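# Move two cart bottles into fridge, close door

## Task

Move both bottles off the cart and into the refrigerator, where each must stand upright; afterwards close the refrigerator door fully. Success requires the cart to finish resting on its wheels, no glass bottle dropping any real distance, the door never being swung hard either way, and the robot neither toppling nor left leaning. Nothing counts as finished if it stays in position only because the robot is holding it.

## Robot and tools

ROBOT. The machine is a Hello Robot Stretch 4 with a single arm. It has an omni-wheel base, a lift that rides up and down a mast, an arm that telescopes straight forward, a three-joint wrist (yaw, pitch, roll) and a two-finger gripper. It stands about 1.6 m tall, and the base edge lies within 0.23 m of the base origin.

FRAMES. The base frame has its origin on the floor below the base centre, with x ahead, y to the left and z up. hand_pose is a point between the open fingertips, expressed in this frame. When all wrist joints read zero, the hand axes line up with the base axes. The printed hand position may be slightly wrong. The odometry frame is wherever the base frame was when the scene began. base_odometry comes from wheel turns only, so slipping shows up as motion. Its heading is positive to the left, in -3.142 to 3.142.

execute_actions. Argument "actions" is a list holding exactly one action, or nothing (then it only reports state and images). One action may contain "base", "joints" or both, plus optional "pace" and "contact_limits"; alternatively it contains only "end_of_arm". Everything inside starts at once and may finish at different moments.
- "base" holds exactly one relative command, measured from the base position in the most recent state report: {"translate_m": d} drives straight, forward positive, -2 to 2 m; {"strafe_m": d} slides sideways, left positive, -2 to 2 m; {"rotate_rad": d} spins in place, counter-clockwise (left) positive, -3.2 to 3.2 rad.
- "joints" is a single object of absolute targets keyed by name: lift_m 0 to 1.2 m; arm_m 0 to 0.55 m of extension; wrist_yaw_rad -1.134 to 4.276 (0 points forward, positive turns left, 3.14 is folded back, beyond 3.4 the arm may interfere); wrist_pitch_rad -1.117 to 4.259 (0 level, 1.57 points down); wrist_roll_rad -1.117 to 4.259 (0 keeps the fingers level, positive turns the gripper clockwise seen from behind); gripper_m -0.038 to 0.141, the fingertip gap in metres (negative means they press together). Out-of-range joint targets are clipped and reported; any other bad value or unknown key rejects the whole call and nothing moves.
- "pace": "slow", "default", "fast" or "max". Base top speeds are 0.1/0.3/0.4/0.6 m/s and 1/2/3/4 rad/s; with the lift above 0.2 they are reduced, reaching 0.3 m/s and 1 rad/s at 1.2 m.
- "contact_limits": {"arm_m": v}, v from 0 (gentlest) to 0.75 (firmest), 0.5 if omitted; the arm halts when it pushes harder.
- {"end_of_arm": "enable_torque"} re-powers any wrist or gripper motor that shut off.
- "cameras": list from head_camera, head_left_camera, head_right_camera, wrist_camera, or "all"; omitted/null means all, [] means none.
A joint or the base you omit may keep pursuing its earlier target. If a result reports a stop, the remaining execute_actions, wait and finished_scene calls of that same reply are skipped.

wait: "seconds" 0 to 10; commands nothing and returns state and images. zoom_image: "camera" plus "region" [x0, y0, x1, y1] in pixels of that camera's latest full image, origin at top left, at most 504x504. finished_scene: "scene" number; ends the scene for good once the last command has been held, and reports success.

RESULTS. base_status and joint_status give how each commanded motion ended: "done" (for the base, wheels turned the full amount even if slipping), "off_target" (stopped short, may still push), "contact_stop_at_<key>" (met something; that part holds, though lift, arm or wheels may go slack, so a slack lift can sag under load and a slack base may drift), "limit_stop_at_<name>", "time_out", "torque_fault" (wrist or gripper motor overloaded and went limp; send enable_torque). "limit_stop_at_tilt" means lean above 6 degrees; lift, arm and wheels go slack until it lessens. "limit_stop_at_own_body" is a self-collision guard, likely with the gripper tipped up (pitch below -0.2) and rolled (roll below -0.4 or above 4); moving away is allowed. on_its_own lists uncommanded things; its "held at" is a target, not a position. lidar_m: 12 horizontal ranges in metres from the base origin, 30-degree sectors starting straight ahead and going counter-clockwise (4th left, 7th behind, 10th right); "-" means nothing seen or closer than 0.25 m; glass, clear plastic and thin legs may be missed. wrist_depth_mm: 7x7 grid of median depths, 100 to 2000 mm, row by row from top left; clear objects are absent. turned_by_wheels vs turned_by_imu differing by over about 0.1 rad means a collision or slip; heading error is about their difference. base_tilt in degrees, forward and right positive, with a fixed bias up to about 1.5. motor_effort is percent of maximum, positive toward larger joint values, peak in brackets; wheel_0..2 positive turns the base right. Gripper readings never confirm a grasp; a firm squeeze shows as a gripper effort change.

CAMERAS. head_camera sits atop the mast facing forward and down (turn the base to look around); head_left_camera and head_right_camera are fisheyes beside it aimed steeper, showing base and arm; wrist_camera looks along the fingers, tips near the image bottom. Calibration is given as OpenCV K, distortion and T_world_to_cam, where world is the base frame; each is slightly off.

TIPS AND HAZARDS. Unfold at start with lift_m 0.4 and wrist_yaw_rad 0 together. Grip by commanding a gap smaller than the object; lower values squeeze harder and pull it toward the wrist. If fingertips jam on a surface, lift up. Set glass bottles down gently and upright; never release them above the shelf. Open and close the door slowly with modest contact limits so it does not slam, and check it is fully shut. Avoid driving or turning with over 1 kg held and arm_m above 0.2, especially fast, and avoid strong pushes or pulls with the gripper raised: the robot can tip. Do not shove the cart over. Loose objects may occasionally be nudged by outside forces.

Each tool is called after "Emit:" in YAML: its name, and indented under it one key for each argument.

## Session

Emit:
execute_actions:
  actions: []

Scene clock: 0.00 s.
base_odometry: x=+0.000 y=+0.000 heading=+0.000 (m, m, rad; odometry frame)
turned_by_wheels: +0.000 (rad since the last result)
turned_by_imu: +0.000 (rad since the last result)
base_tilt: forward=-0.3 right=+0.1 (deg)
lidar_m: 1.37 1.67 0.98 1.00 2.63 1.37 2.32 1.87 0.88 0.87 1.06 1.37
base_status: not commanded
joint_positions: lift_m=+0.188 arm_m=+0.001 wrist_yaw_rad=+3.124 wrist_pitch_rad=+0.007 wrist_roll_rad=-0.014 gripper_m=+0.057
joint_status: not commanded
motor_effort: lift_m=+19 arm_m=+0 wrist_yaw_rad=-1 wrist_pitch_rad=-7 wrist_roll_rad=+3 gripper_m=-4 wheel_0=+0 wheel_1=+0 wheel_2=+0 (%)
hand_pose: x=-0.1154 y=+0.0926 z=+0.3642 quat_wxyz=(+0.009, -0.004, -0.007, +1.000) (m; base frame)
wrist_depth_mm: - 139 256 - - 1366 1430 / - 118 142 - - 1336 1464 / - 116 145 - - 1336 1397 / - 137 186 - - 1336 1397 / 207 - - - - 1336 1397 / 1042 1336 208 1430 210 1336 1366 / 831 866 917 539 931 946 991
pictures: head_camera, head_left_camera, head_right_camera, wrist_camera
camera_calibration (this result's frames):
wrist_camera: T_world_to_cam=[[-0.0282541, 0.998201, 0.0528889, -0.0996651], [-0.014131, 0.0525059, -0.998521, 0.418979], [-0.999501, -0.0289597, 0.0126221, 0.105939], [0, 0, 0, 1]] pos_world=[0.10899, 0.0805549, 0.422293]
Images, in order (width x height): head_camera 420x560, head_left_camera 420x672, head_right_camera 420x672, wrist_camera 616x392.

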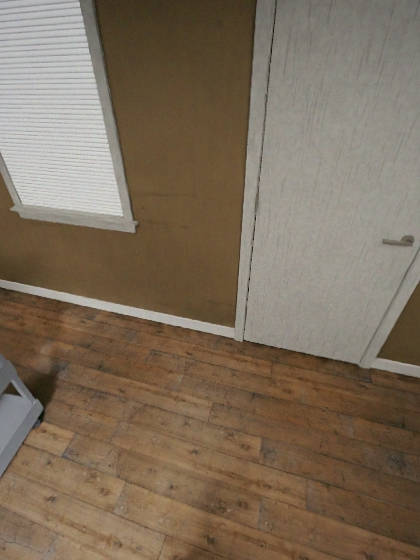

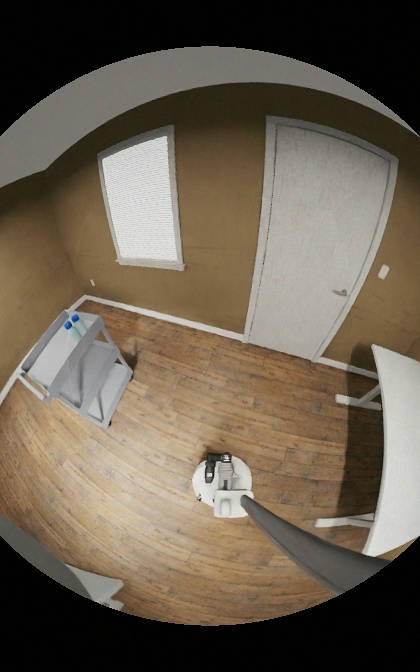

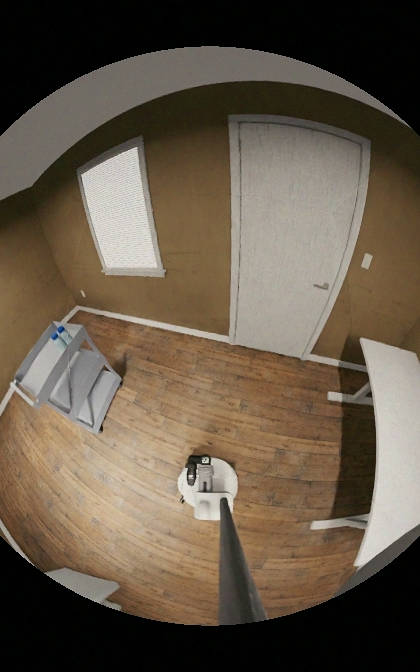

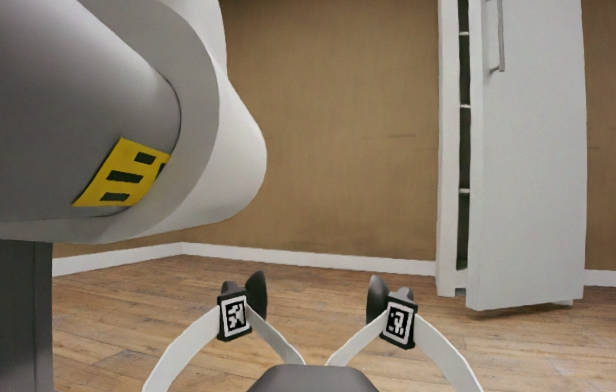

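Emit:
execute_actions:
  actions:
    - {"base":{"rotate_rad":1.0},"joints":{"lift_m":0.9,"wrist_yaw_rad":0,"wrist_pitch_rad":0.45,"gripper_m":0.105},"pace":"fast"}

Scene clock: 14.20 s.
base_odometry: x=+0.000 y=+0.000 heading=+1.000 (m, m, rad; odometry frame)
turned_by_wheels: +1.000 (rad since the last result)
turned_by_imu: +1.019 (rad since the last result)
base_tilt: forward=-0.5 right=+0.2 (deg)
lidar_m: 0.99 0.99 2.66 1.39 2.31 1.93 0.87 0.87 1.05 1.37 1.37 1.64
base_status: done
joint_positions: lift_m=+0.900 arm_m=+0.001 wrist_yaw_rad=+0.000 wrist_pitch_rad=+0.452 wrist_roll_rad=-0.014 gripper_m=+0.105
joint_status: all done
motor_effort: lift_m=+23(25) arm_m=+0(0) wrist_yaw_rad=-1(8) wrist_pitch_rad=-6(7) wrist_roll_rad=+3(3) gripper_m=-3(2) wheel_0=-2(10) wheel_1=-1(11) wheel_2=-1(8) (%)
hand_pose: x=+0.4310 y=-0.0874 z=+0.9518 quat_wxyz=(+0.975, -0.007, +0.224, +0.002) (m; base frame)
wrist_depth_mm: - - - - - 1661 1336 / - - - - - 1756 1336 / - 1098 1078 931 - 1756 1336 / - - 1308 1397 - 1808 1308 / 1863 1808 1138 1138 1863 1808 1366 / 1499 1499 204 1336 1229 1499 1397 / 1281 1255 1078 146 1281 1281 1308
pictures: head_camera, head_left_camera, head_right_camera, wrist_camera
camera_calibration (this result's frames):
wrist_camera: T_world_to_cam=[[0.064561, -0.997523, 0.0279337, -0.126314], [-0.415925, -0.0523429, -0.907891, 1.10067], [0.907104, 0.0469961, -0.418274, 0.234494], [0, 0, 0, 1]] pos_world=[0.253242, -0.0794085, 1.1009]
Images, in order (width x height): head_camera 420x560, head_left_camera 420x672, head_right_camera 420x672, wrist_camera 616x392.

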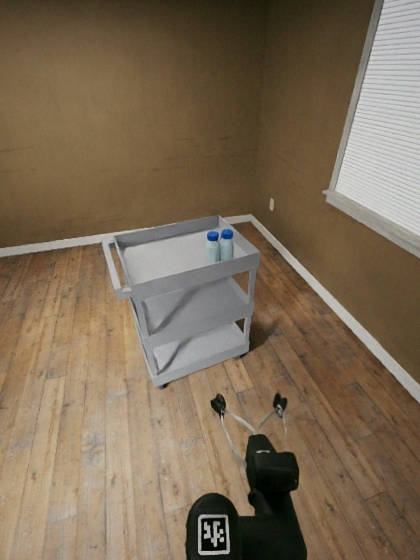

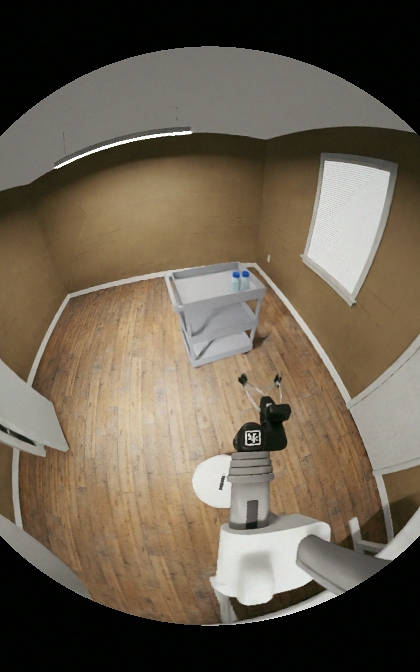

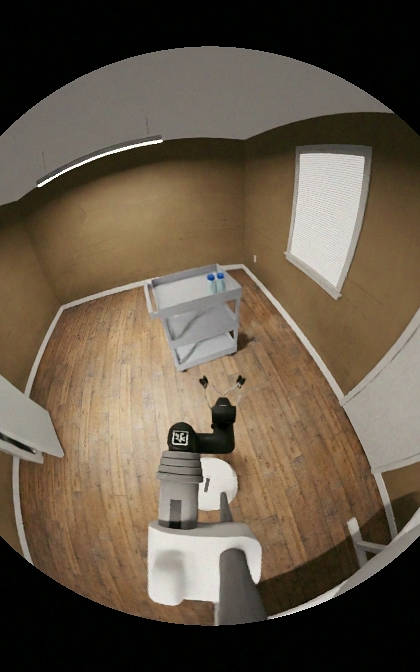

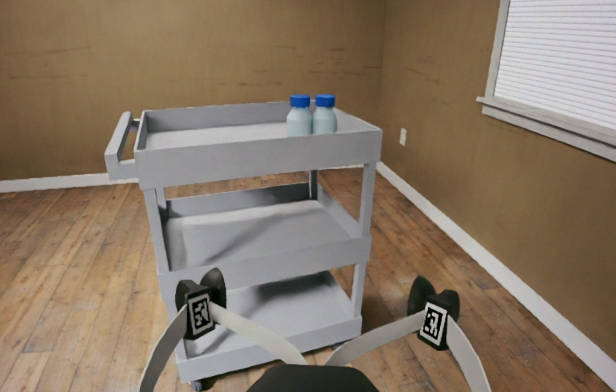

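Emit:
execute_actions:
  actions:
    - {"base":{"rotate_rad":1.83},"joints":{"lift_m":0.6,"gripper_m":0.0},"pace":"max"}
  cameras: ["head_camera"]

Emit:
execute_actions:
  actions:
    - {"base":{"translate_m":0.72},"joints":{"arm_m":0.15},"pace":"max"}

Scene clock: 37.83 s.
base_odometry: x=+0.000 y=+0.000 heading=+2.830 (m, m, rad; odometry frame)
turned_by_wheels: +1.830 (rad since the last result)
turned_by_imu: +1.863 (rad since the last result)
base_tilt: forward=-0.4 right=+0.0 (deg)
lidar_m: 1.39 2.38 0.92 0.85 0.91 1.25 1.37 1.45 1.06 0.98 3.19 1.37
base_status: done
joint_positions: lift_m=+0.600 arm_m=+0.001 wrist_yaw_rad=+0.000 wrist_pitch_rad=+0.452 wrist_roll_rad=-0.014 gripper_m=+0.000
joint_status: all done
motor_effort: lift_m=+16(19) arm_m=+0(0) wrist_yaw_rad=-2(1) wrist_pitch_rad=-7(7) wrist_roll_rad=+2(2) gripper_m=-6(4) wheel_0=-2(6) wheel_1=+0(8) wheel_2=+0(6) (%)
hand_pose: x=+0.4310 y=-0.0874 z=+0.6525 quat_wxyz=(+0.975, -0.007, +0.224, +0.002) (m; base frame)
wrist_depth_mm: 1921 1863 1921 1863 1060 1182 1808 / - - - - 1118 1308 1921 / - - - - 1182 1366 - / 1808 1863 1863 1921 1308 1661 1983 / 1397 1397 1397 1499 1336 1430 1430 / 1078 1098 1118 200 1138 1182 1118 / 931 931 174 559 172 946 960
pictures: head_camera
Images, in order (width x height): head_camera 420x560.

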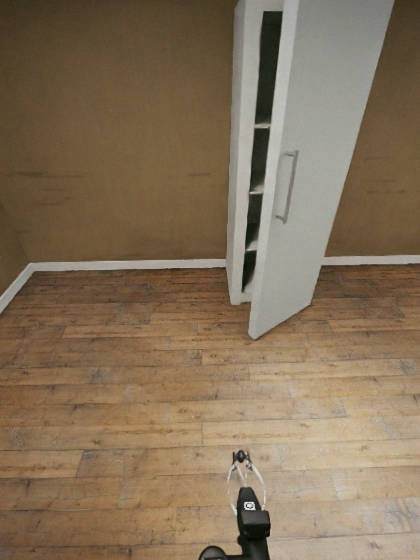

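Scene clock: 40.80 s.
base_odometry: x=-0.685 y=+0.221 heading=+2.829 (m, m, rad; odometry frame)
turned_by_wheels: +0.000 (rad since the last result)
turned_by_imu: +0.002 (rad since the last result)
base_tilt: forward=-0.6 right=+0.1 (deg)
lidar_m: 1.06 1.66 1.74 1.34 0.93 1.27 2.10 1.53 1.18 3.05 2.26 0.69
base_status: done
joint_positions: lift_m=+0.600 arm_m=+0.149 wrist_yaw_rad=+0.000 wrist_pitch_rad=+0.452 wrist_roll_rad=-0.014 gripper_m=+0.000
joint_status: all done
motor_effort: lift_m=+16(17) arm_m=+6(7) wrist_yaw_rad=-2(0) wrist_pitch_rad=-7(7) wrist_roll_rad=+3(1) gripper_m=-4(5) wheel_0=+0(11) wheel_1=-1(7) wheel_2=+1(12) (%)
hand_pose: x=+0.5793 y=-0.0874 z=+0.6524 quat_wxyz=(+0.975, -0.007, +0.224, +0.002) (m; base frame)
wrist_depth_mm: 1138 1098 1098 1078 597 946 946 / 1182 1182 1160 1138 634 1025 960 / 1281 1255 1255 1205 676 1060 960 / 1366 1366 1336 1308 741 809 312 / 1366 1366 1430 1366 931 1138 320 / 1078 1078 1138 200 878 931 330 / 917 917 173 559 172 392 343
pictures: head_camera, head_left_camera, head_right_camera, wrist_camera
camera_calibration (this result's frames):
wrist_camera: T_world_to_cam=[[0.0644615, -0.997529, 0.0279358, -0.127494], [-0.415889, -0.0523012, -0.90791, 0.890515], [0.907128, 0.0469071, -0.418233, -0.0253191], [0, 0, 0, 1]] pos_world=[0.401542, -0.0794166, 0.80148]
Images, in order (width x height): head_camera 420x560, head_left_camera 420x672, head_right_camera 420x672, wrist_camera 616x392.

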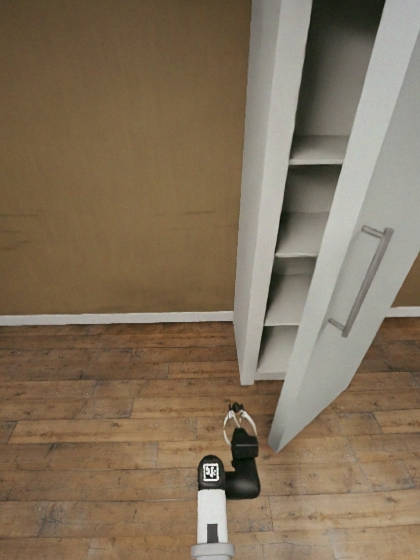

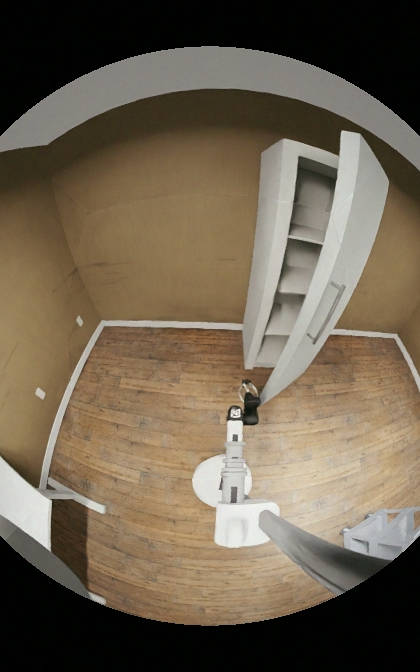

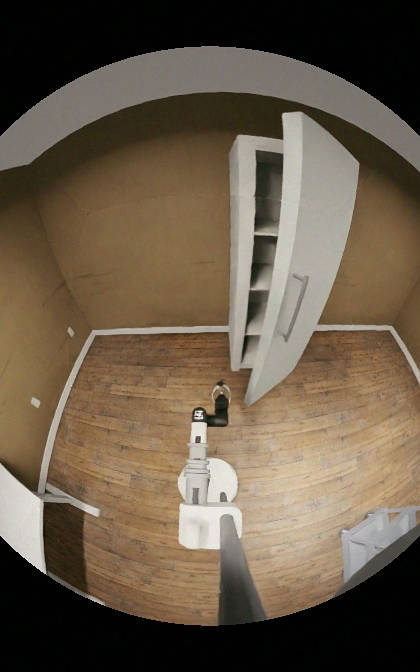

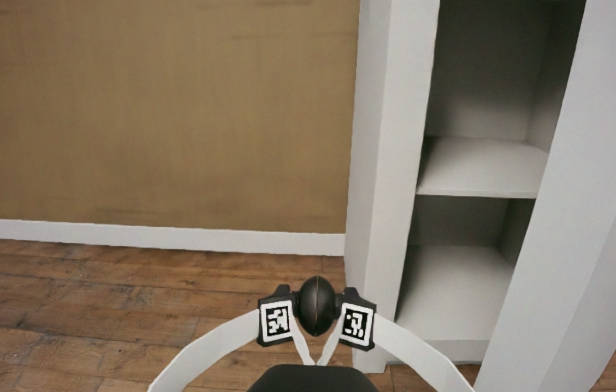

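Emit:
execute_actions:
  actions:
    - {"base":{"translate_m":0.05},"joints":{"arm_m":0.55,"wrist_pitch_rad":1.0},"pace":"max"}
  cameras: []

Emit:
execute_actions:
  actions:
    - {"base":{"strafe_m":-0.16},"pace":"fast"}
  cameras: ["head_camera","head_right_camera"]

Scene clock: 60.23 s.
base_odometry: x=-0.733 y=+0.236 heading=+2.830 (m, m, rad; odometry frame)
turned_by_wheels: +0.000 (rad since the last result)
turned_by_imu: +0.001 (rad since the last result)
base_tilt: forward=-0.4 right=+0.0 (deg)
lidar_m: 1.00 1.60 1.72 1.54 0.97 1.27 2.14 1.48 1.22 3.05 2.17 0.64
base_status: done
joint_positions: lift_m=+0.600 arm_m=+0.549 wrist_yaw_rad=+0.000 wrist_pitch_rad=+1.001 wrist_roll_rad=-0.014 gripper_m=+0.000
joint_status: all done
motor_effort: lift_m=+16(16) arm_m=+7(8) wrist_yaw_rad=-1(1) wrist_pitch_rad=-4(5) wrist_roll_rad=+3(3) gripper_m=-4(6) wheel_0=+0(5) wheel_1=-1(7) wheel_2=+1(10) (%)
hand_pose: x=+0.8754 y=-0.0874 z=+0.5355 quat_wxyz=(+0.877, -0.006, +0.480, +0.003) (m; base frame)
wrist_depth_mm: 831 809 820 820 539 242 - / 946 946 946 917 539 251 234 / 1008 1008 1008 1025 535 291 290 / 891 917 891 891 521 349 741 / 820 809 820 809 517 661 661 / 741 741 741 200 591 634 627 / 683 683 174 433 172 683 683
pictures: none
No camera images: the call's "cameras" was empty. Leave "cameras" out to get every camera's image.

Scene clock: 61.70 s.
base_odometry: x=-0.684 y=+0.388 heading=+2.830 (m, m, rad; odometry frame)
turned_by_wheels: +0.000 (rad since the last result)
turned_by_imu: +0.001 (rad since the last result)
base_tilt: forward=-0.4 right=+0.0 (deg)
lidar_m: 0.61 1.60 1.88 1.53 1.12 1.53 2.15 1.25 1.07 2.90 2.18 0.57
base_status: done
joint_positions: lift_m=+0.600 arm_m=+0.549 wrist_yaw_rad=+0.000 wrist_pitch_rad=+1.001 wrist_roll_rad=-0.014 gripper_m=+0.000
joint_status: not commanded
motor_effort: lift_m=+16(17) arm_m=+7(7) wrist_yaw_rad=-2(1) wrist_pitch_rad=-5(4) wrist_roll_rad=+3(3) gripper_m=-6(4) wheel_0=+0(11) wheel_1=+2(12) wheel_2=+0(2) (%)
hand_pose: x=+0.8753 y=-0.0874 z=+0.5355 quat_wxyz=(+0.877, -0.006, +0.480, +0.003) (m; base frame)
wrist_depth_mm: 831 809 798 214 397 413 407 / 931 931 946 246 345 355 359 / 1008 1008 1025 291 330 324 322 / 904 891 891 357 750 750 699 / 820 798 820 488 683 683 661 / 741 741 741 200 634 634 634 / 691 683 174 430 173 683 597
pictures: head_camera, head_right_camera
Images, in order (width x height): head_camera 420x560, head_right_camera 420x672.

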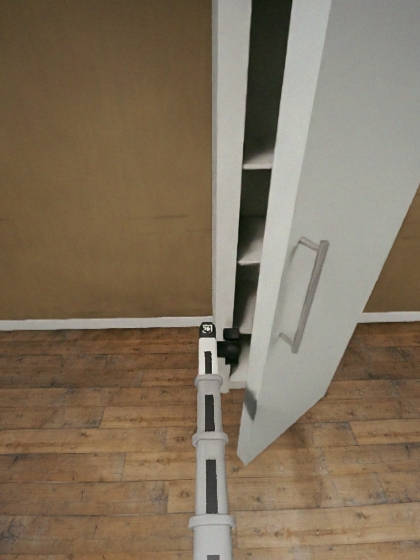

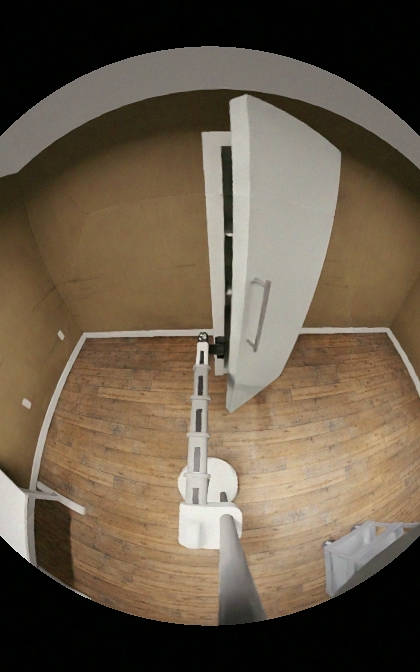

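Emit:
execute_actions:
  actions:
    - {"base":{"strafe_m":-0.075}}
  cameras: ["head_camera"]

Emit:
execute_actions:
  actions:
    - {"base":{"strafe_m":-0.12},"joints":{"arm_m":0.43},"pace":"slow"}
  cameras: ["head_camera"]

Scene clock: 70.57 s.
base_odometry: x=-0.661 y=+0.460 heading=+2.830 (m, m, rad; odometry frame)
turned_by_wheels: +0.000 (rad since the last result)
turned_by_imu: +0.001 (rad since the last result)
base_tilt: forward=-0.4 right=+0.1 (deg)
lidar_m: 0.57 1.60 1.98 1.53 1.17 1.61 2.13 1.14 1.02 2.84 2.18 0.55
base_status: done
joint_positions: lift_m=+0.600 arm_m=+0.549 wrist_yaw_rad=+0.000 wrist_pitch_rad=+1.001 wrist_roll_rad=-0.014 gripper_m=+0.000
joint_status: not commanded
motor_effort: lift_m=+16(16) arm_m=+7(7) wrist_yaw_rad=-2(1) wrist_pitch_rad=-4(4) wrist_roll_rad=+2(3) gripper_m=-5(5) wheel_0=+2(7) wheel_1=+0(7) wheel_2=+0(3) (%)
hand_pose: x=+0.8753 y=-0.0874 z=+0.5355 quat_wxyz=(+0.877, -0.006, +0.480, +0.003) (m; base frame)
wrist_depth_mm: 831 227 218 399 402 404 407 / 931 917 248 355 353 357 362 / 1008 1008 296 329 329 322 324 / 891 904 382 723 741 750 597 / 820 820 798 668 676 683 591 / 741 732 741 200 640 640 615 / 683 683 174 433 172 676 469
pictures: head_camera
Images, in order (width x height): head_camera 420x560.

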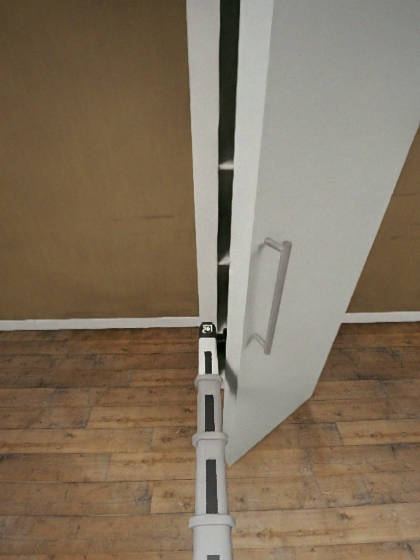

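Scene clock: 73.03 s.
base_odometry: x=-0.624 y=+0.574 heading=+2.830 (m, m, rad; odometry frame)
turned_by_wheels: +0.000 (rad since the last result)
turned_by_imu: +0.001 (rad since the last result)
base_tilt: forward=-0.4 right=+0.0 (deg)
lidar_m: 0.97 1.60 2.10 1.53 1.30 1.76 2.14 0.96 0.94 2.71 2.18 0.42
base_status: done
joint_positions: lift_m=+0.600 arm_m=+0.431 wrist_yaw_rad=+0.000 wrist_pitch_rad=+1.001 wrist_roll_rad=-0.014 gripper_m=+0.000
joint_status: all done
motor_effort: lift_m=+16(17) arm_m=-7(9) wrist_yaw_rad=-2(6) wrist_pitch_rad=-5(5) wrist_roll_rad=+3(2) gripper_m=-3(4) wheel_0=+4(10) wheel_1=-1(3) wheel_2=+1(2) (%)
hand_pose: x=+0.7577 y=-0.0874 z=+0.5355 quat_wxyz=(+0.877, -0.006, +0.480, +0.003) (m; base frame)
wrist_depth_mm: 960 345 404 407 413 410 407 / 1060 407 517 904 891 535 392 / 1025 946 597 842 820 615 452 / 891 878 640 750 750 615 480 / 820 831 788 732 715 654 389 / 732 732 750 201 741 554 336 / 683 683 174 433 172 404 293
pictures: head_camera
Images, in order (width x height): head_camera 420x560.

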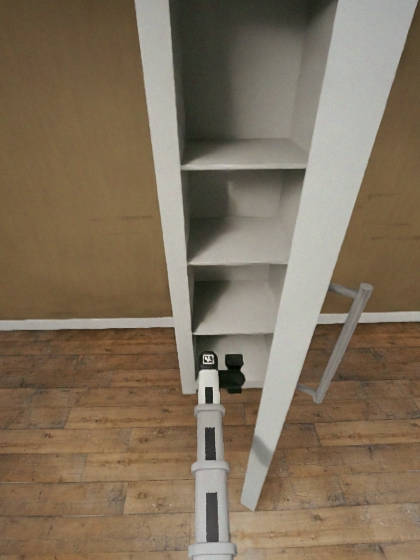

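Emit:
execute_actions:
  actions:
    - {"base":{"translate_m":-0.1},"joints":{"arm_m":0.0,"lift_m":0.9},"pace":"max"}
  cameras: ["head_camera","head_right_camera"]

Scene clock: 82.33 s.
base_odometry: x=-0.529 y=+0.543 heading=+2.830 (m, m, rad; odometry frame)
turned_by_wheels: +0.000 (rad since the last result)
turned_by_imu: +0.001 (rad since the last result)
base_tilt: forward=-0.6 right=+0.1 (deg)
lidar_m: 1.07 1.71 2.11 1.30 1.30 1.80 2.07 0.93 0.84 2.71 2.35 0.51
base_status: done
joint_positions: lift_m=+0.900 arm_m=+0.002 wrist_yaw_rad=+0.000 wrist_pitch_rad=+1.001 wrist_roll_rad=-0.014 gripper_m=+0.000
joint_status: all done
motor_effort: lift_m=+23(23) arm_m=-6(6) wrist_yaw_rad=+0(1) wrist_pitch_rad=-5(5) wrist_roll_rad=+2(3) gripper_m=-4(4) wheel_0=+0(10) wheel_1=+2(2) wheel_2=-2(11) (%)
hand_pose: x=+0.3281 y=-0.0875 z=+0.8349 quat_wxyz=(+0.877, -0.006, +0.480, +0.003) (m; base frame)
wrist_depth_mm: 1537 1499 1430 976 931 338 246 / 1618 1576 1499 1366 1308 304 283 / 1430 1430 1366 1255 1229 347 1397 / 1255 1281 1281 1229 1205 439 1229 / 1118 1138 1138 1138 798 1098 1138 / 1025 1025 1078 200 750 1042 1025 / 946 960 173 569 172 946 946
pictures: head_camera, head_right_camera
Images, in order (width x height): head_camera 420x560, head_right_camera 420x672.

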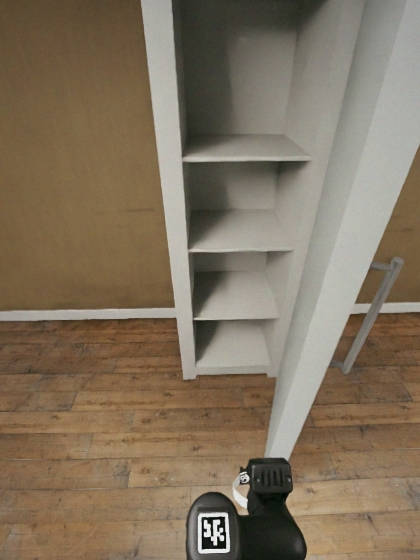

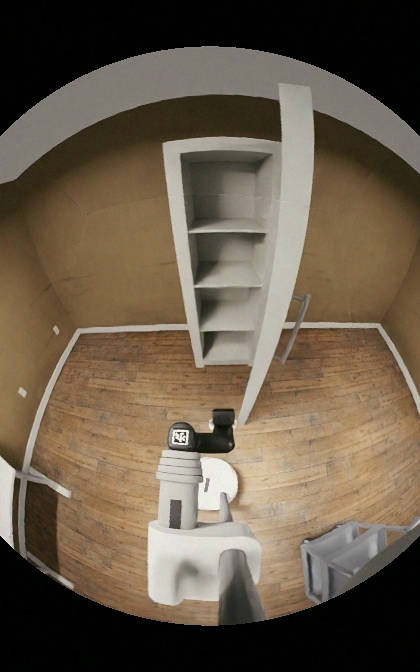

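Emit:
execute_actions:
  actions:
    - {"base":{"rotate_rad":-2.397},"joints":{"gripper_m":0.1},"pace":"max"}
  cameras: ["head_camera"]

Emit:
execute_actions:
  actions:
    - {"base":{"translate_m":0.4},"joints":{"wrist_pitch_rad":0.45,"arm_m":0.25},"pace":"max"}
  cameras: ["head_camera","wrist_camera"]

Scene clock: 93.90 s.
base_odometry: x=-0.529 y=+0.543 heading=+0.433 (m, m, rad; odometry frame)
turned_by_wheels: -2.397 (rad since the last result)
turned_by_imu: -2.437 (rad since the last result)
base_tilt: forward=-0.4 right=+0.1 (deg)
lidar_m: 0.85 1.00 2.67 0.57 0.52 1.07 1.87 2.02 1.28 1.41 2.06 2.06
base_status: done
joint_positions: lift_m=+0.900 arm_m=+0.002 wrist_yaw_rad=+0.000 wrist_pitch_rad=+1.001 wrist_roll_rad=-0.014 gripper_m=+0.100
joint_status: all done
motor_effort: lift_m=+23(23) arm_m=-7(6) wrist_yaw_rad=+0(1) wrist_pitch_rad=-4(5) wrist_roll_rad=+2(3) gripper_m=+1(2) wheel_0=+2(12) wheel_1=+3(8) wheel_2=-1(6) (%)
hand_pose: x=+0.3281 y=-0.0874 z=+0.8350 quat_wxyz=(+0.877, -0.006, +0.480, +0.003) (m; base frame)
wrist_depth_mm: 1808 1708 991 991 1756 1756 1537 / 1576 1661 931 1281 1537 1576 1537 / 1430 1397 1229 1255 1366 1397 1366 / 1255 1255 1255 1229 1255 1255 1229 / 1118 1138 1118 1160 1138 1138 1118 / 1042 1025 212 1042 1008 1025 1008 / 960 960 976 549 946 946 960
pictures: head_camera
Images, in order (width x height): head_camera 420x560.

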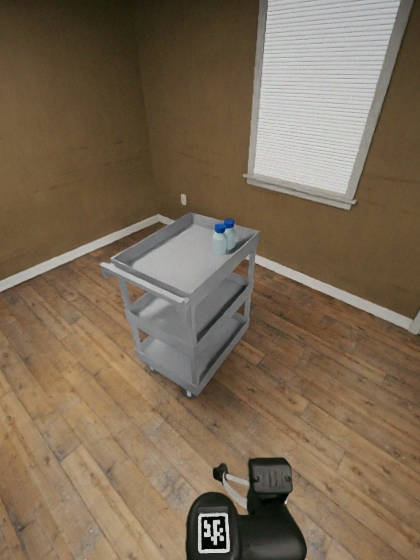

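Scene clock: 96.40 s.
base_odometry: x=-0.166 y=+0.711 heading=+0.434 (m, m, rad; odometry frame)
turned_by_wheels: +0.000 (rad since the last result)
turned_by_imu: +0.001 (rad since the last result)
base_tilt: forward=-0.5 right=+0.1 (deg)
lidar_m: 0.47 0.49 2.43 2.29 0.75 0.76 2.21 2.32 1.51 1.74 1.78 1.01
base_status: done
joint_positions: lift_m=+0.900 arm_m=+0.249 wrist_yaw_rad=+0.000 wrist_pitch_rad=+0.452 wrist_roll_rad=-0.014 gripper_m=+0.100
joint_status: all done
motor_effort: lift_m=+23(23) arm_m=+6(7) wrist_yaw_rad=-2(0) wrist_pitch_rad=-7(12) wrist_roll_rad=+2(2) gripper_m=-1(1) wheel_0=+1(5) wheel_1=-1(11) wheel_2=+1(11) (%)
hand_pose: x=+0.6794 y=-0.0874 z=+0.9519 quat_wxyz=(+0.975, -0.007, +0.224, +0.002) (m; base frame)
wrist_depth_mm: 1661 1808 - 1756 1397 1205 1025 / 1708 - - 1808 1464 1229 1078 / 1863 - - 1921 1576 1308 1118 / 1756 627 707 484 615 1366 1160 / 504 539 544 488 521 1397 1205 / 418 427 211 436 364 1397 1281 / 357 349 357 227 691 1255 1308
pictures: head_camera, wrist_camera
camera_calibration (this result's frames):
wrist_camera: T_world_to_cam=[[0.0645293, -0.997524, 0.0279556, -0.142359], [-0.415829, -0.0523446, -0.907935, 1.20402], [0.907151, 0.0469637, -0.418177, 0.0091062], [0, 0, 0, 1]] pos_world=[0.501592, -0.0794105, 1.10096]
Images, in order (width x height): head_camera 420x560, wrist_camera 616x392.

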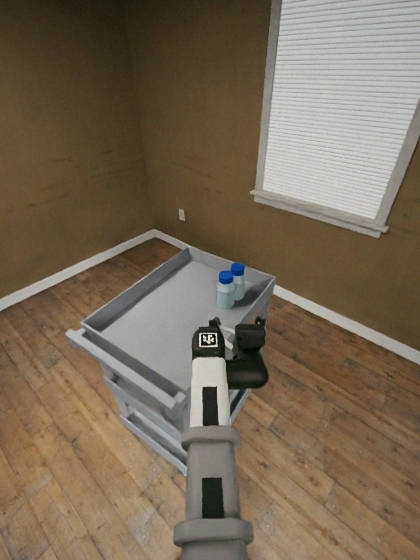

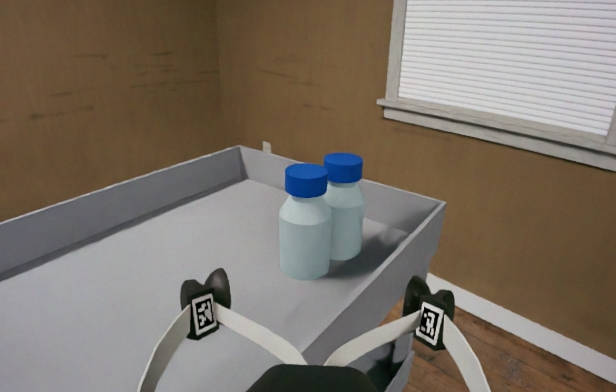

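Emit:
execute_actions:
  actions:
    - {"base":{"strafe_m":0.106},"joints":{"wrist_yaw_rad":-0.4,"arm_m":0.42,"lift_m":0.93},"pace":"max"}
  cameras: []

Emit:
execute_actions:
  actions:
    - {"base":{"translate_m":0.07},"joints":{"arm_m":0.47},"pace":"fast"}
  cameras: ["head_camera","wrist_camera"]

Scene clock: 118.37 s.
base_odometry: x=-0.210 y=+0.808 heading=+0.433 (m, m, rad; odometry frame)
turned_by_wheels: +0.000 (rad since the last result)
turned_by_imu: +0.001 (rad since the last result)
base_tilt: forward=-0.3 right=+0.2 (deg)
lidar_m: 0.46 0.63 2.36 2.23 1.00 0.69 2.12 2.38 1.58 1.81 1.85 0.74
base_status: done
joint_positions: lift_m=+0.930 arm_m=+0.419 wrist_yaw_rad=-0.400 wrist_pitch_rad=+0.452 wrist_roll_rad=-0.014 gripper_m=+0.100
joint_status: all done
motor_effort: lift_m=+23(24) arm_m=+6(7) wrist_yaw_rad=-2(7) wrist_pitch_rad=-7(7) wrist_roll_rad=+3(3) gripper_m=-3(3) wheel_0=+1(13) wheel_1=-2(9) wheel_2=+0(3) (%)
hand_pose: x=+0.7948 y=-0.1815 z=+0.9820 quat_wxyz=(+0.955, +0.038, +0.221, -0.192) (m; base frame)
wrist_depth_mm: 1708 1618 1397 1281 1205 1078 1025 / 1808 1708 1499 1366 1255 1160 1078 / 1921 1863 1618 1430 1308 1205 1118 / - 1863 1708 1499 1397 1255 1182 / 508 574 564 418 1430 1336 1255 / 449 466 211 442 379 1464 1336 / 389 387 389 264 1255 1336 1366
pictures: none
No camera images: the call's "cameras" was empty. Leave "cameras" out to get every camera's image.

Scene clock: 119.60 s.
base_odometry: x=-0.147 y=+0.837 heading=+0.433 (m, m, rad; odometry frame)
turned_by_wheels: +0.000 (rad since the last result)
turned_by_imu: +0.000 (rad since the last result)
base_tilt: forward=-0.4 right=+0.2 (deg)
lidar_m: 0.37 0.53 2.31 2.27 1.21 0.73 2.19 2.41 1.65 1.90 1.81 0.63
base_status: done
joint_positions: lift_m=+0.930 arm_m=+0.469 wrist_yaw_rad=-0.400 wrist_pitch_rad=+0.452 wrist_roll_rad=-0.014 gripper_m=+0.100
joint_status: all done
motor_effort: lift_m=+23(22) arm_m=+6(7) wrist_yaw_rad=-2(1) wrist_pitch_rad=-7(6) wrist_roll_rad=+2(2) gripper_m=-2(2) wheel_0=+1(10) wheel_1=+0(2) wheel_2=+0(10) (%)
hand_pose: x=+0.8448 y=-0.1815 z=+0.9819 quat_wxyz=(+0.955, +0.038, +0.221, -0.192) (m; base frame)
wrist_depth_mm: 1618 1499 1336 1205 1098 1008 946 / 1708 1537 1430 1281 1160 1060 991 / 1863 1708 1499 1336 1205 1118 1060 / 1863 1863 1618 1464 1308 1205 1118 / 1808 512 500 1499 1397 1281 1182 / 413 466 211 296 303 1336 1255 / 387 382 394 195 389 1255 1308
pictures: head_camera, wrist_camera
camera_calibration (this result's frames):
wrist_camera: T_world_to_cam=[[-0.328984, -0.943922, 0.0279542, 0.0943845], [-0.403447, 0.113726, -0.907908, 1.31482], [0.853815, -0.309965, -0.418237, -0.143716], [0, 0, 0, 1]] pos_world=[0.684217, -0.104984, 1.13099]
Images, in order (width x height): head_camera 420x560, wrist_camera 616x392.

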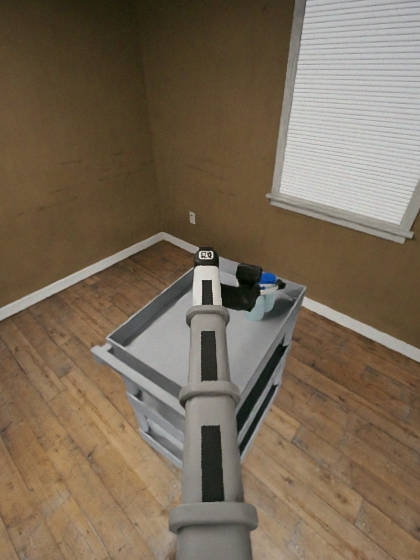

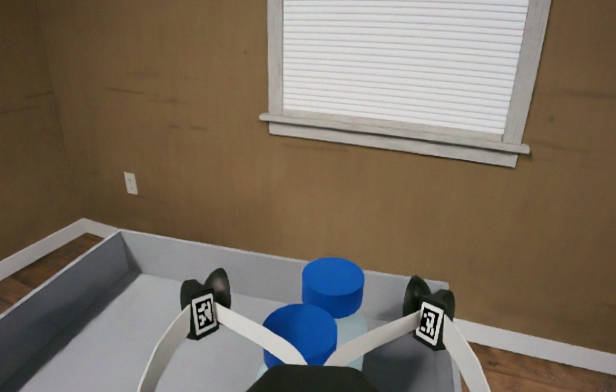

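Emit:
execute_actions:
  actions:
    - {"base":{"strafe_m":0.006},"joints":{"arm_m":0.485,"lift_m":0.805}}
  cameras: ["wrist_camera"]

Scene clock: 129.10 s.
base_odometry: x=-0.149 y=+0.843 heading=+0.433 (m, m, rad; odometry frame)
turned_by_wheels: +0.000 (rad since the last result)
turned_by_imu: +0.001 (rad since the last result)
base_tilt: forward=-0.5 right=+0.1 (deg)
lidar_m: 0.38 0.53 2.29 2.29 1.22 0.75 2.20 2.44 1.65 1.92 1.82 0.63
base_status: done
joint_positions: lift_m=+0.805 arm_m=+0.484 wrist_yaw_rad=-0.400 wrist_pitch_rad=+0.452 wrist_roll_rad=-0.014 gripper_m=+0.100
joint_status: all done
motor_effort: lift_m=+15(21) arm_m=+7(7) wrist_yaw_rad=-1(1) wrist_pitch_rad=-8(7) wrist_roll_rad=+2(3) gripper_m=-3(3) wheel_0=+1(8) wheel_1=-2(5) wheel_2=+0(0) (%)
hand_pose: x=+0.8597 y=-0.1816 z=+0.8576 quat_wxyz=(+0.955, +0.038, +0.221, -0.192) (m; base frame)
wrist_depth_mm: 1661 1464 1336 1182 1098 1008 931 / 1708 1537 1397 1255 1138 1060 991 / 1756 1576 1430 1308 1205 1098 1025 / 384 455 433 177 370 1182 1098 / 357 370 377 191 349 351 1160 / 289 296 211 193 205 259 1205 / 247 243 248 177 246 218 186
pictures: wrist_camera
camera_calibration (this result's frames):
wrist_camera: T_world_to_cam=[[-0.329162, -0.94386, 0.027954, 0.102881], [-0.403427, 0.113802, -0.907907, 1.20789], [0.853756, -0.310126, -0.418238, -0.20842], [0, 0, 0, 1]] pos_world=[0.699101, -0.104992, 1.00661]
Images, in order (width x height): wrist_camera 616x392.

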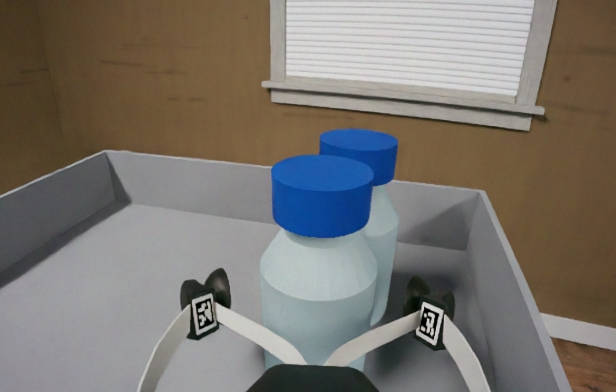

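Emit:
execute_actions:
  actions:
    - {"joints":{"arm_m":0.492,"lift_m":0.80,"gripper_m":0.01}}
  cameras: []

Emit:
execute_actions:
  actions:
    - {"joints":{"lift_m":0.9}}
  cameras: ["wrist_camera"]

Scene clock: 135.80 s.
base_odometry: x=-0.149 y=+0.843 heading=+0.433 (m, m, rad; odometry frame)
turned_by_wheels: +0.000 (rad since the last result)
turned_by_imu: +0.001 (rad since the last result)
base_tilt: forward=-0.3 right=+0.1 (deg)
lidar_m: 0.38 0.51 2.29 2.27 1.21 0.75 2.17 2.43 1.64 1.88 1.81 0.61
base_status: not commanded
joint_positions: lift_m=+0.800 arm_m=+0.491 wrist_yaw_rad=-0.400 wrist_pitch_rad=+0.456 wrist_roll_rad=-0.014 gripper_m=+0.010
joint_status: all done
motor_effort: lift_m=+16(14) arm_m=+7(7) wrist_yaw_rad=-1(2) wrist_pitch_rad=-19(20) wrist_roll_rad=+2(3) gripper_m=-21(20) wheel_0=+1(1) wheel_1=-2(2) wheel_2=+0(0) (%)
hand_pose: x=+0.8662 y=-0.1814 z=+0.8513 quat_wxyz=(+0.955, +0.038, +0.223, -0.192) (m; base frame)
wrist_depth_mm: 1618 1464 1308 1182 1078 1008 946 / 1661 1576 1397 1229 1160 1042 1008 / 1756 1576 1464 1281 1182 1118 1042 / 384 442 421 153 247 366 1098 / 347 355 357 165 257 330 1160 / 277 282 186 165 182 270 1182 / 237 227 232 173 186 187 -
pictures: none
No camera images: the call's "cameras" was empty. Leave "cameras" out to get every camera's image.

Scene clock: 137.23 s.
base_odometry: x=-0.149 y=+0.843 heading=+0.433 (m, m, rad; odometry frame)
turned_by_wheels: +0.000 (rad since the last result)
turned_by_imu: +0.000 (rad since the last result)
base_tilt: forward=-0.6 right=+0.0 (deg)
lidar_m: 0.37 0.53 2.29 2.27 1.25 0.74 2.18 2.43 1.65 1.88 1.82 0.64
base_status: not commanded
joint_positions: lift_m=+0.899 arm_m=+0.491 wrist_yaw_rad=-0.400 wrist_pitch_rad=+0.456 wrist_roll_rad=-0.014 gripper_m=+0.010
joint_status: all done
motor_effort: lift_m=+25(29) arm_m=+7(7) wrist_yaw_rad=+0(1) wrist_pitch_rad=-19(21) wrist_roll_rad=+3(2) gripper_m=-19(23) wheel_0=+1(1) wheel_1=-2(2) wheel_2=+0(0) (%)
hand_pose: x=+0.8662 y=-0.1814 z=+0.9506 quat_wxyz=(+0.955, +0.038, +0.223, -0.192) (m; base frame)
wrist_depth_mm: 1618 1464 1308 1160 1118 991 931 / 1661 1537 1366 1281 1160 1060 991 / 1756 1708 1499 1281 1205 1118 1025 / 1863 1756 1618 153 1281 1205 1078 / 1708 477 462 165 410 1255 1160 / 382 418 187 165 182 1255 1281 / 351 336 340 174 186 220 1281
pictures: wrist_camera
camera_calibration (this result's frames):
wrist_camera: T_world_to_cam=[[-0.329212, -0.94385, 0.0276746, 0.102896], [-0.40704, 0.115407, -0.90609, 1.29663], [0.85202, -0.309561, -0.422178, -0.169649], [0, 0, 0, 1]] pos_world=[0.706199, -0.105038, 1.10039]
Images, in order (width x height): wrist_camera 616x392.

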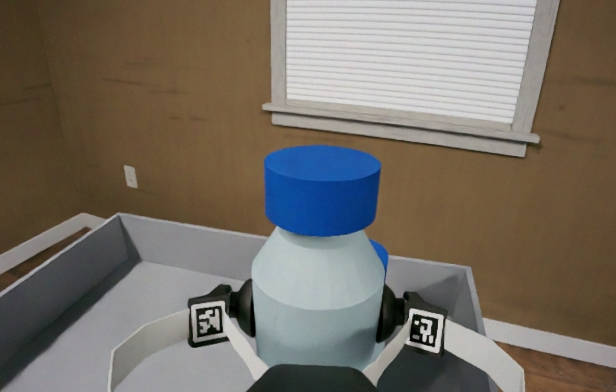

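Emit:
execute_actions:
  actions:
    - {"base":{"rotate_rad":2.149},"joints":{"lift_m":0.98,"arm_m":0.0,"wrist_yaw_rad":0},"pace":"default"}
  cameras: []

Emit:
execute_actions:
  actions:
    - {"base":{"strafe_m":0.65},"pace":"max"}
  cameras: ["head_camera","wrist_camera"]

Scene clock: 154.80 s.
base_odometry: x=-0.149 y=+0.843 heading=+2.582 (m, m, rad; odometry frame)
turned_by_wheels: +2.149 (rad since the last result)
turned_by_imu: +2.188 (rad since the last result)
base_tilt: forward=-0.3 right=+0.0 (deg)
lidar_m: 0.40 0.75 2.24 1.69 1.63 1.92 1.78 0.55 0.39 0.54 2.30 0.41
base_status: done
joint_positions: lift_m=+0.980 arm_m=+0.002 wrist_yaw_rad=+0.000 wrist_pitch_rad=+0.457 wrist_roll_rad=-0.014 gripper_m=+0.010
joint_status: all done
motor_effort: lift_m=+25(28) arm_m=-6(8) wrist_yaw_rad=-1(10) wrist_pitch_rad=-20(20) wrist_roll_rad=+3(2) gripper_m=-23(21) wheel_0=-1(7) wheel_1=+0(10) wheel_2=-1(8) (%)
hand_pose: x=+0.4315 y=-0.0874 z=+1.0305 quat_wxyz=(+0.974, -0.007, +0.226, +0.002) (m; base frame)
wrist_depth_mm: 462 668 1499 1576 1661 1708 1808 / 473 683 1618 1661 1756 1808 1921 / 504 699 1618 1708 1808 - - / 525 715 1708 153 - - - / 569 715 1281 165 - - - / 1255 683 187 164 183 1576 1661 / 1336 654 1025 173 183 741 1397
pictures: none
No camera images: the call's "cameras" was empty. Leave "cameras" out to get every camera's image.

Scene clock: 157.90 s.
base_odometry: x=-0.494 y=+0.292 heading=+2.582 (m, m, rad; odometry frame)
turned_by_wheels: +0.000 (rad since the last result)
turned_by_imu: +0.002 (rad since the last result)
base_tilt: forward=-0.5 right=+0.1 (deg)
lidar_m: 0.40 1.77 2.06 1.76 1.02 1.17 1.96 1.96 1.03 1.01 2.92 0.41
base_status: done
joint_positions: lift_m=+0.980 arm_m=+0.002 wrist_yaw_rad=+0.000 wrist_pitch_rad=+0.457 wrist_roll_rad=-0.014 gripper_m=+0.010
joint_status: not commanded
motor_effort: lift_m=+25(25) arm_m=-6(7) wrist_yaw_rad=-1(1) wrist_pitch_rad=-19(20) wrist_roll_rad=+3(2) gripper_m=-22(24) wheel_0=+1(9) wheel_1=+0(12) wheel_2=+0(1) (%)
hand_pose: x=+0.4315 y=-0.0874 z=+1.0306 quat_wxyz=(+0.974, -0.007, +0.226, +0.002) (m; base frame)
wrist_depth_mm: 1229 1308 1205 1336 960 424 436 / 1308 1336 1308 1366 1025 433 1756 / 1366 1430 1464 1078 991 462 1863 / 1499 1537 1499 153 759 496 - / 1537 1661 1281 166 732 544 - / 1537 1576 187 164 182 1499 1618 / 1336 1308 1308 173 183 392 1397
pictures: head_camera, wrist_camera
camera_calibration (this result's frames):
wrist_camera: T_world_to_cam=[[0.0644201, -0.997539, 0.0276609, -0.128277], [-0.419971, -0.0522448, -0.906032, 1.17223], [0.905248, 0.0467499, -0.422304, 0.271899], [0, 0, 0, 1]] pos_world=[0.254429, -0.0794299, 1.18045]
Images, in order (width x height): head_camera 420x560, wrist_camera 616x392.

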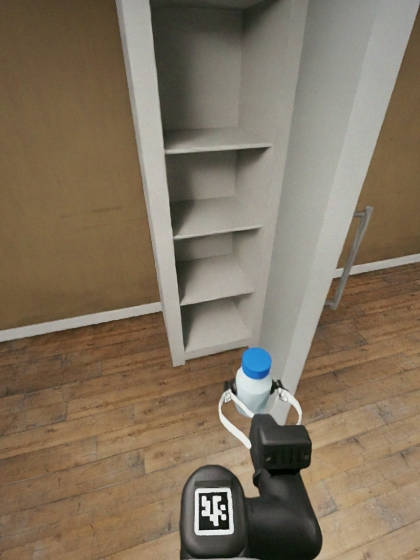

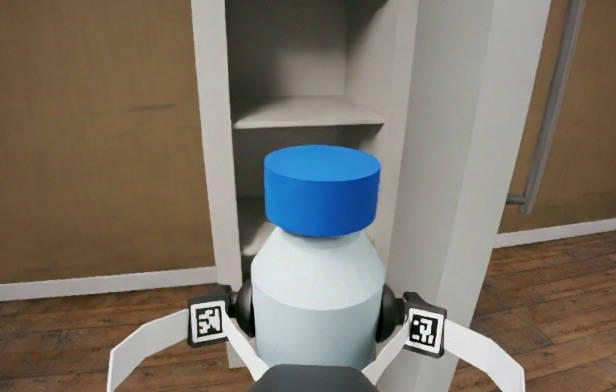

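Emit:
execute_actions:
  actions:
    - {"base":{"translate_m":0.5},"joints":{"arm_m":0.545},"pace":"fast"}
  cameras: ["head_camera","wrist_camera"]

Scene clock: 164.30 s.
base_odometry: x=-0.918 y=+0.557 heading=+2.582 (m, m, rad; odometry frame)
turned_by_wheels: +0.000 (rad since the last result)
turned_by_imu: +0.002 (rad since the last result)
base_tilt: forward=-0.4 right=+0.1 (deg)
lidar_m: 0.70 0.69 1.47 1.88 1.33 1.34 2.45 1.59 1.21 2.80 0.34 0.42
base_status: done
joint_positions: lift_m=+0.980 arm_m=+0.544 wrist_yaw_rad=+0.000 wrist_pitch_rad=+0.456 wrist_roll_rad=-0.014 gripper_m=+0.010
joint_status: all done
motor_effort: lift_m=+25(24) arm_m=+6(7) wrist_yaw_rad=-2(2) wrist_pitch_rad=-19(20) wrist_roll_rad=+2(3) gripper_m=-20(21) wheel_0=+2(11) wheel_1=+1(7) wheel_2=+0(11) (%)
hand_pose: x=+0.9738 y=-0.0873 z=+1.0306 quat_wxyz=(+0.974, -0.007, +0.226, +0.002) (m; base frame)
wrist_depth_mm: 332 345 364 379 397 283 - / 351 364 387 404 415 291 229 / 368 387 410 421 436 297 233 / 394 413 436 153 413 303 237 / 404 424 427 166 410 306 239 / 329 336 187 165 182 296 241 / 281 268 274 173 186 218 240
pictures: head_camera, wrist_camera
camera_calibration (this result's frames):
wrist_camera: T_world_to_cam=[[0.0647801, -0.997516, 0.0276632, -0.163468], [-0.419922, -0.0523969, -0.906047, 1.39993], [0.905245, 0.0470774, -0.422273, -0.218987], [0, 0, 0, 1]] pos_world=[0.796686, -0.0794003, 1.18045]
Images, in order (width x height): head_camera 420x560, wrist_camera 616x392.

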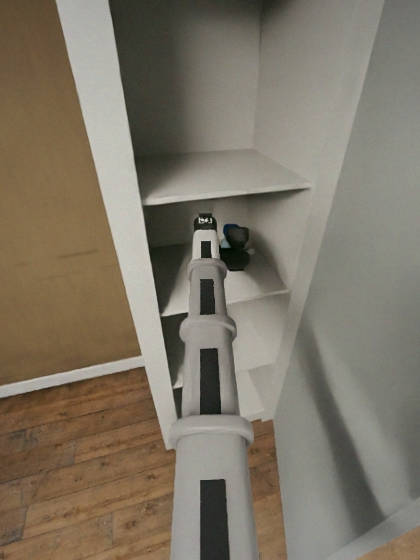

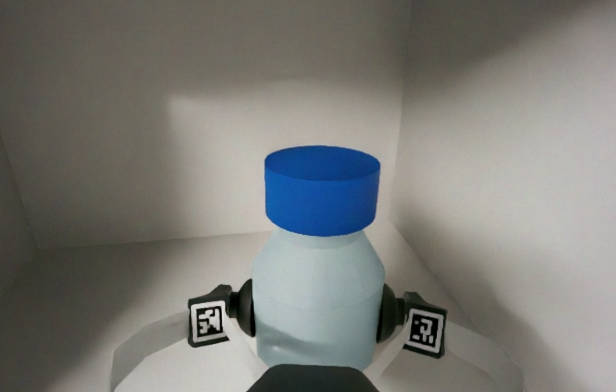

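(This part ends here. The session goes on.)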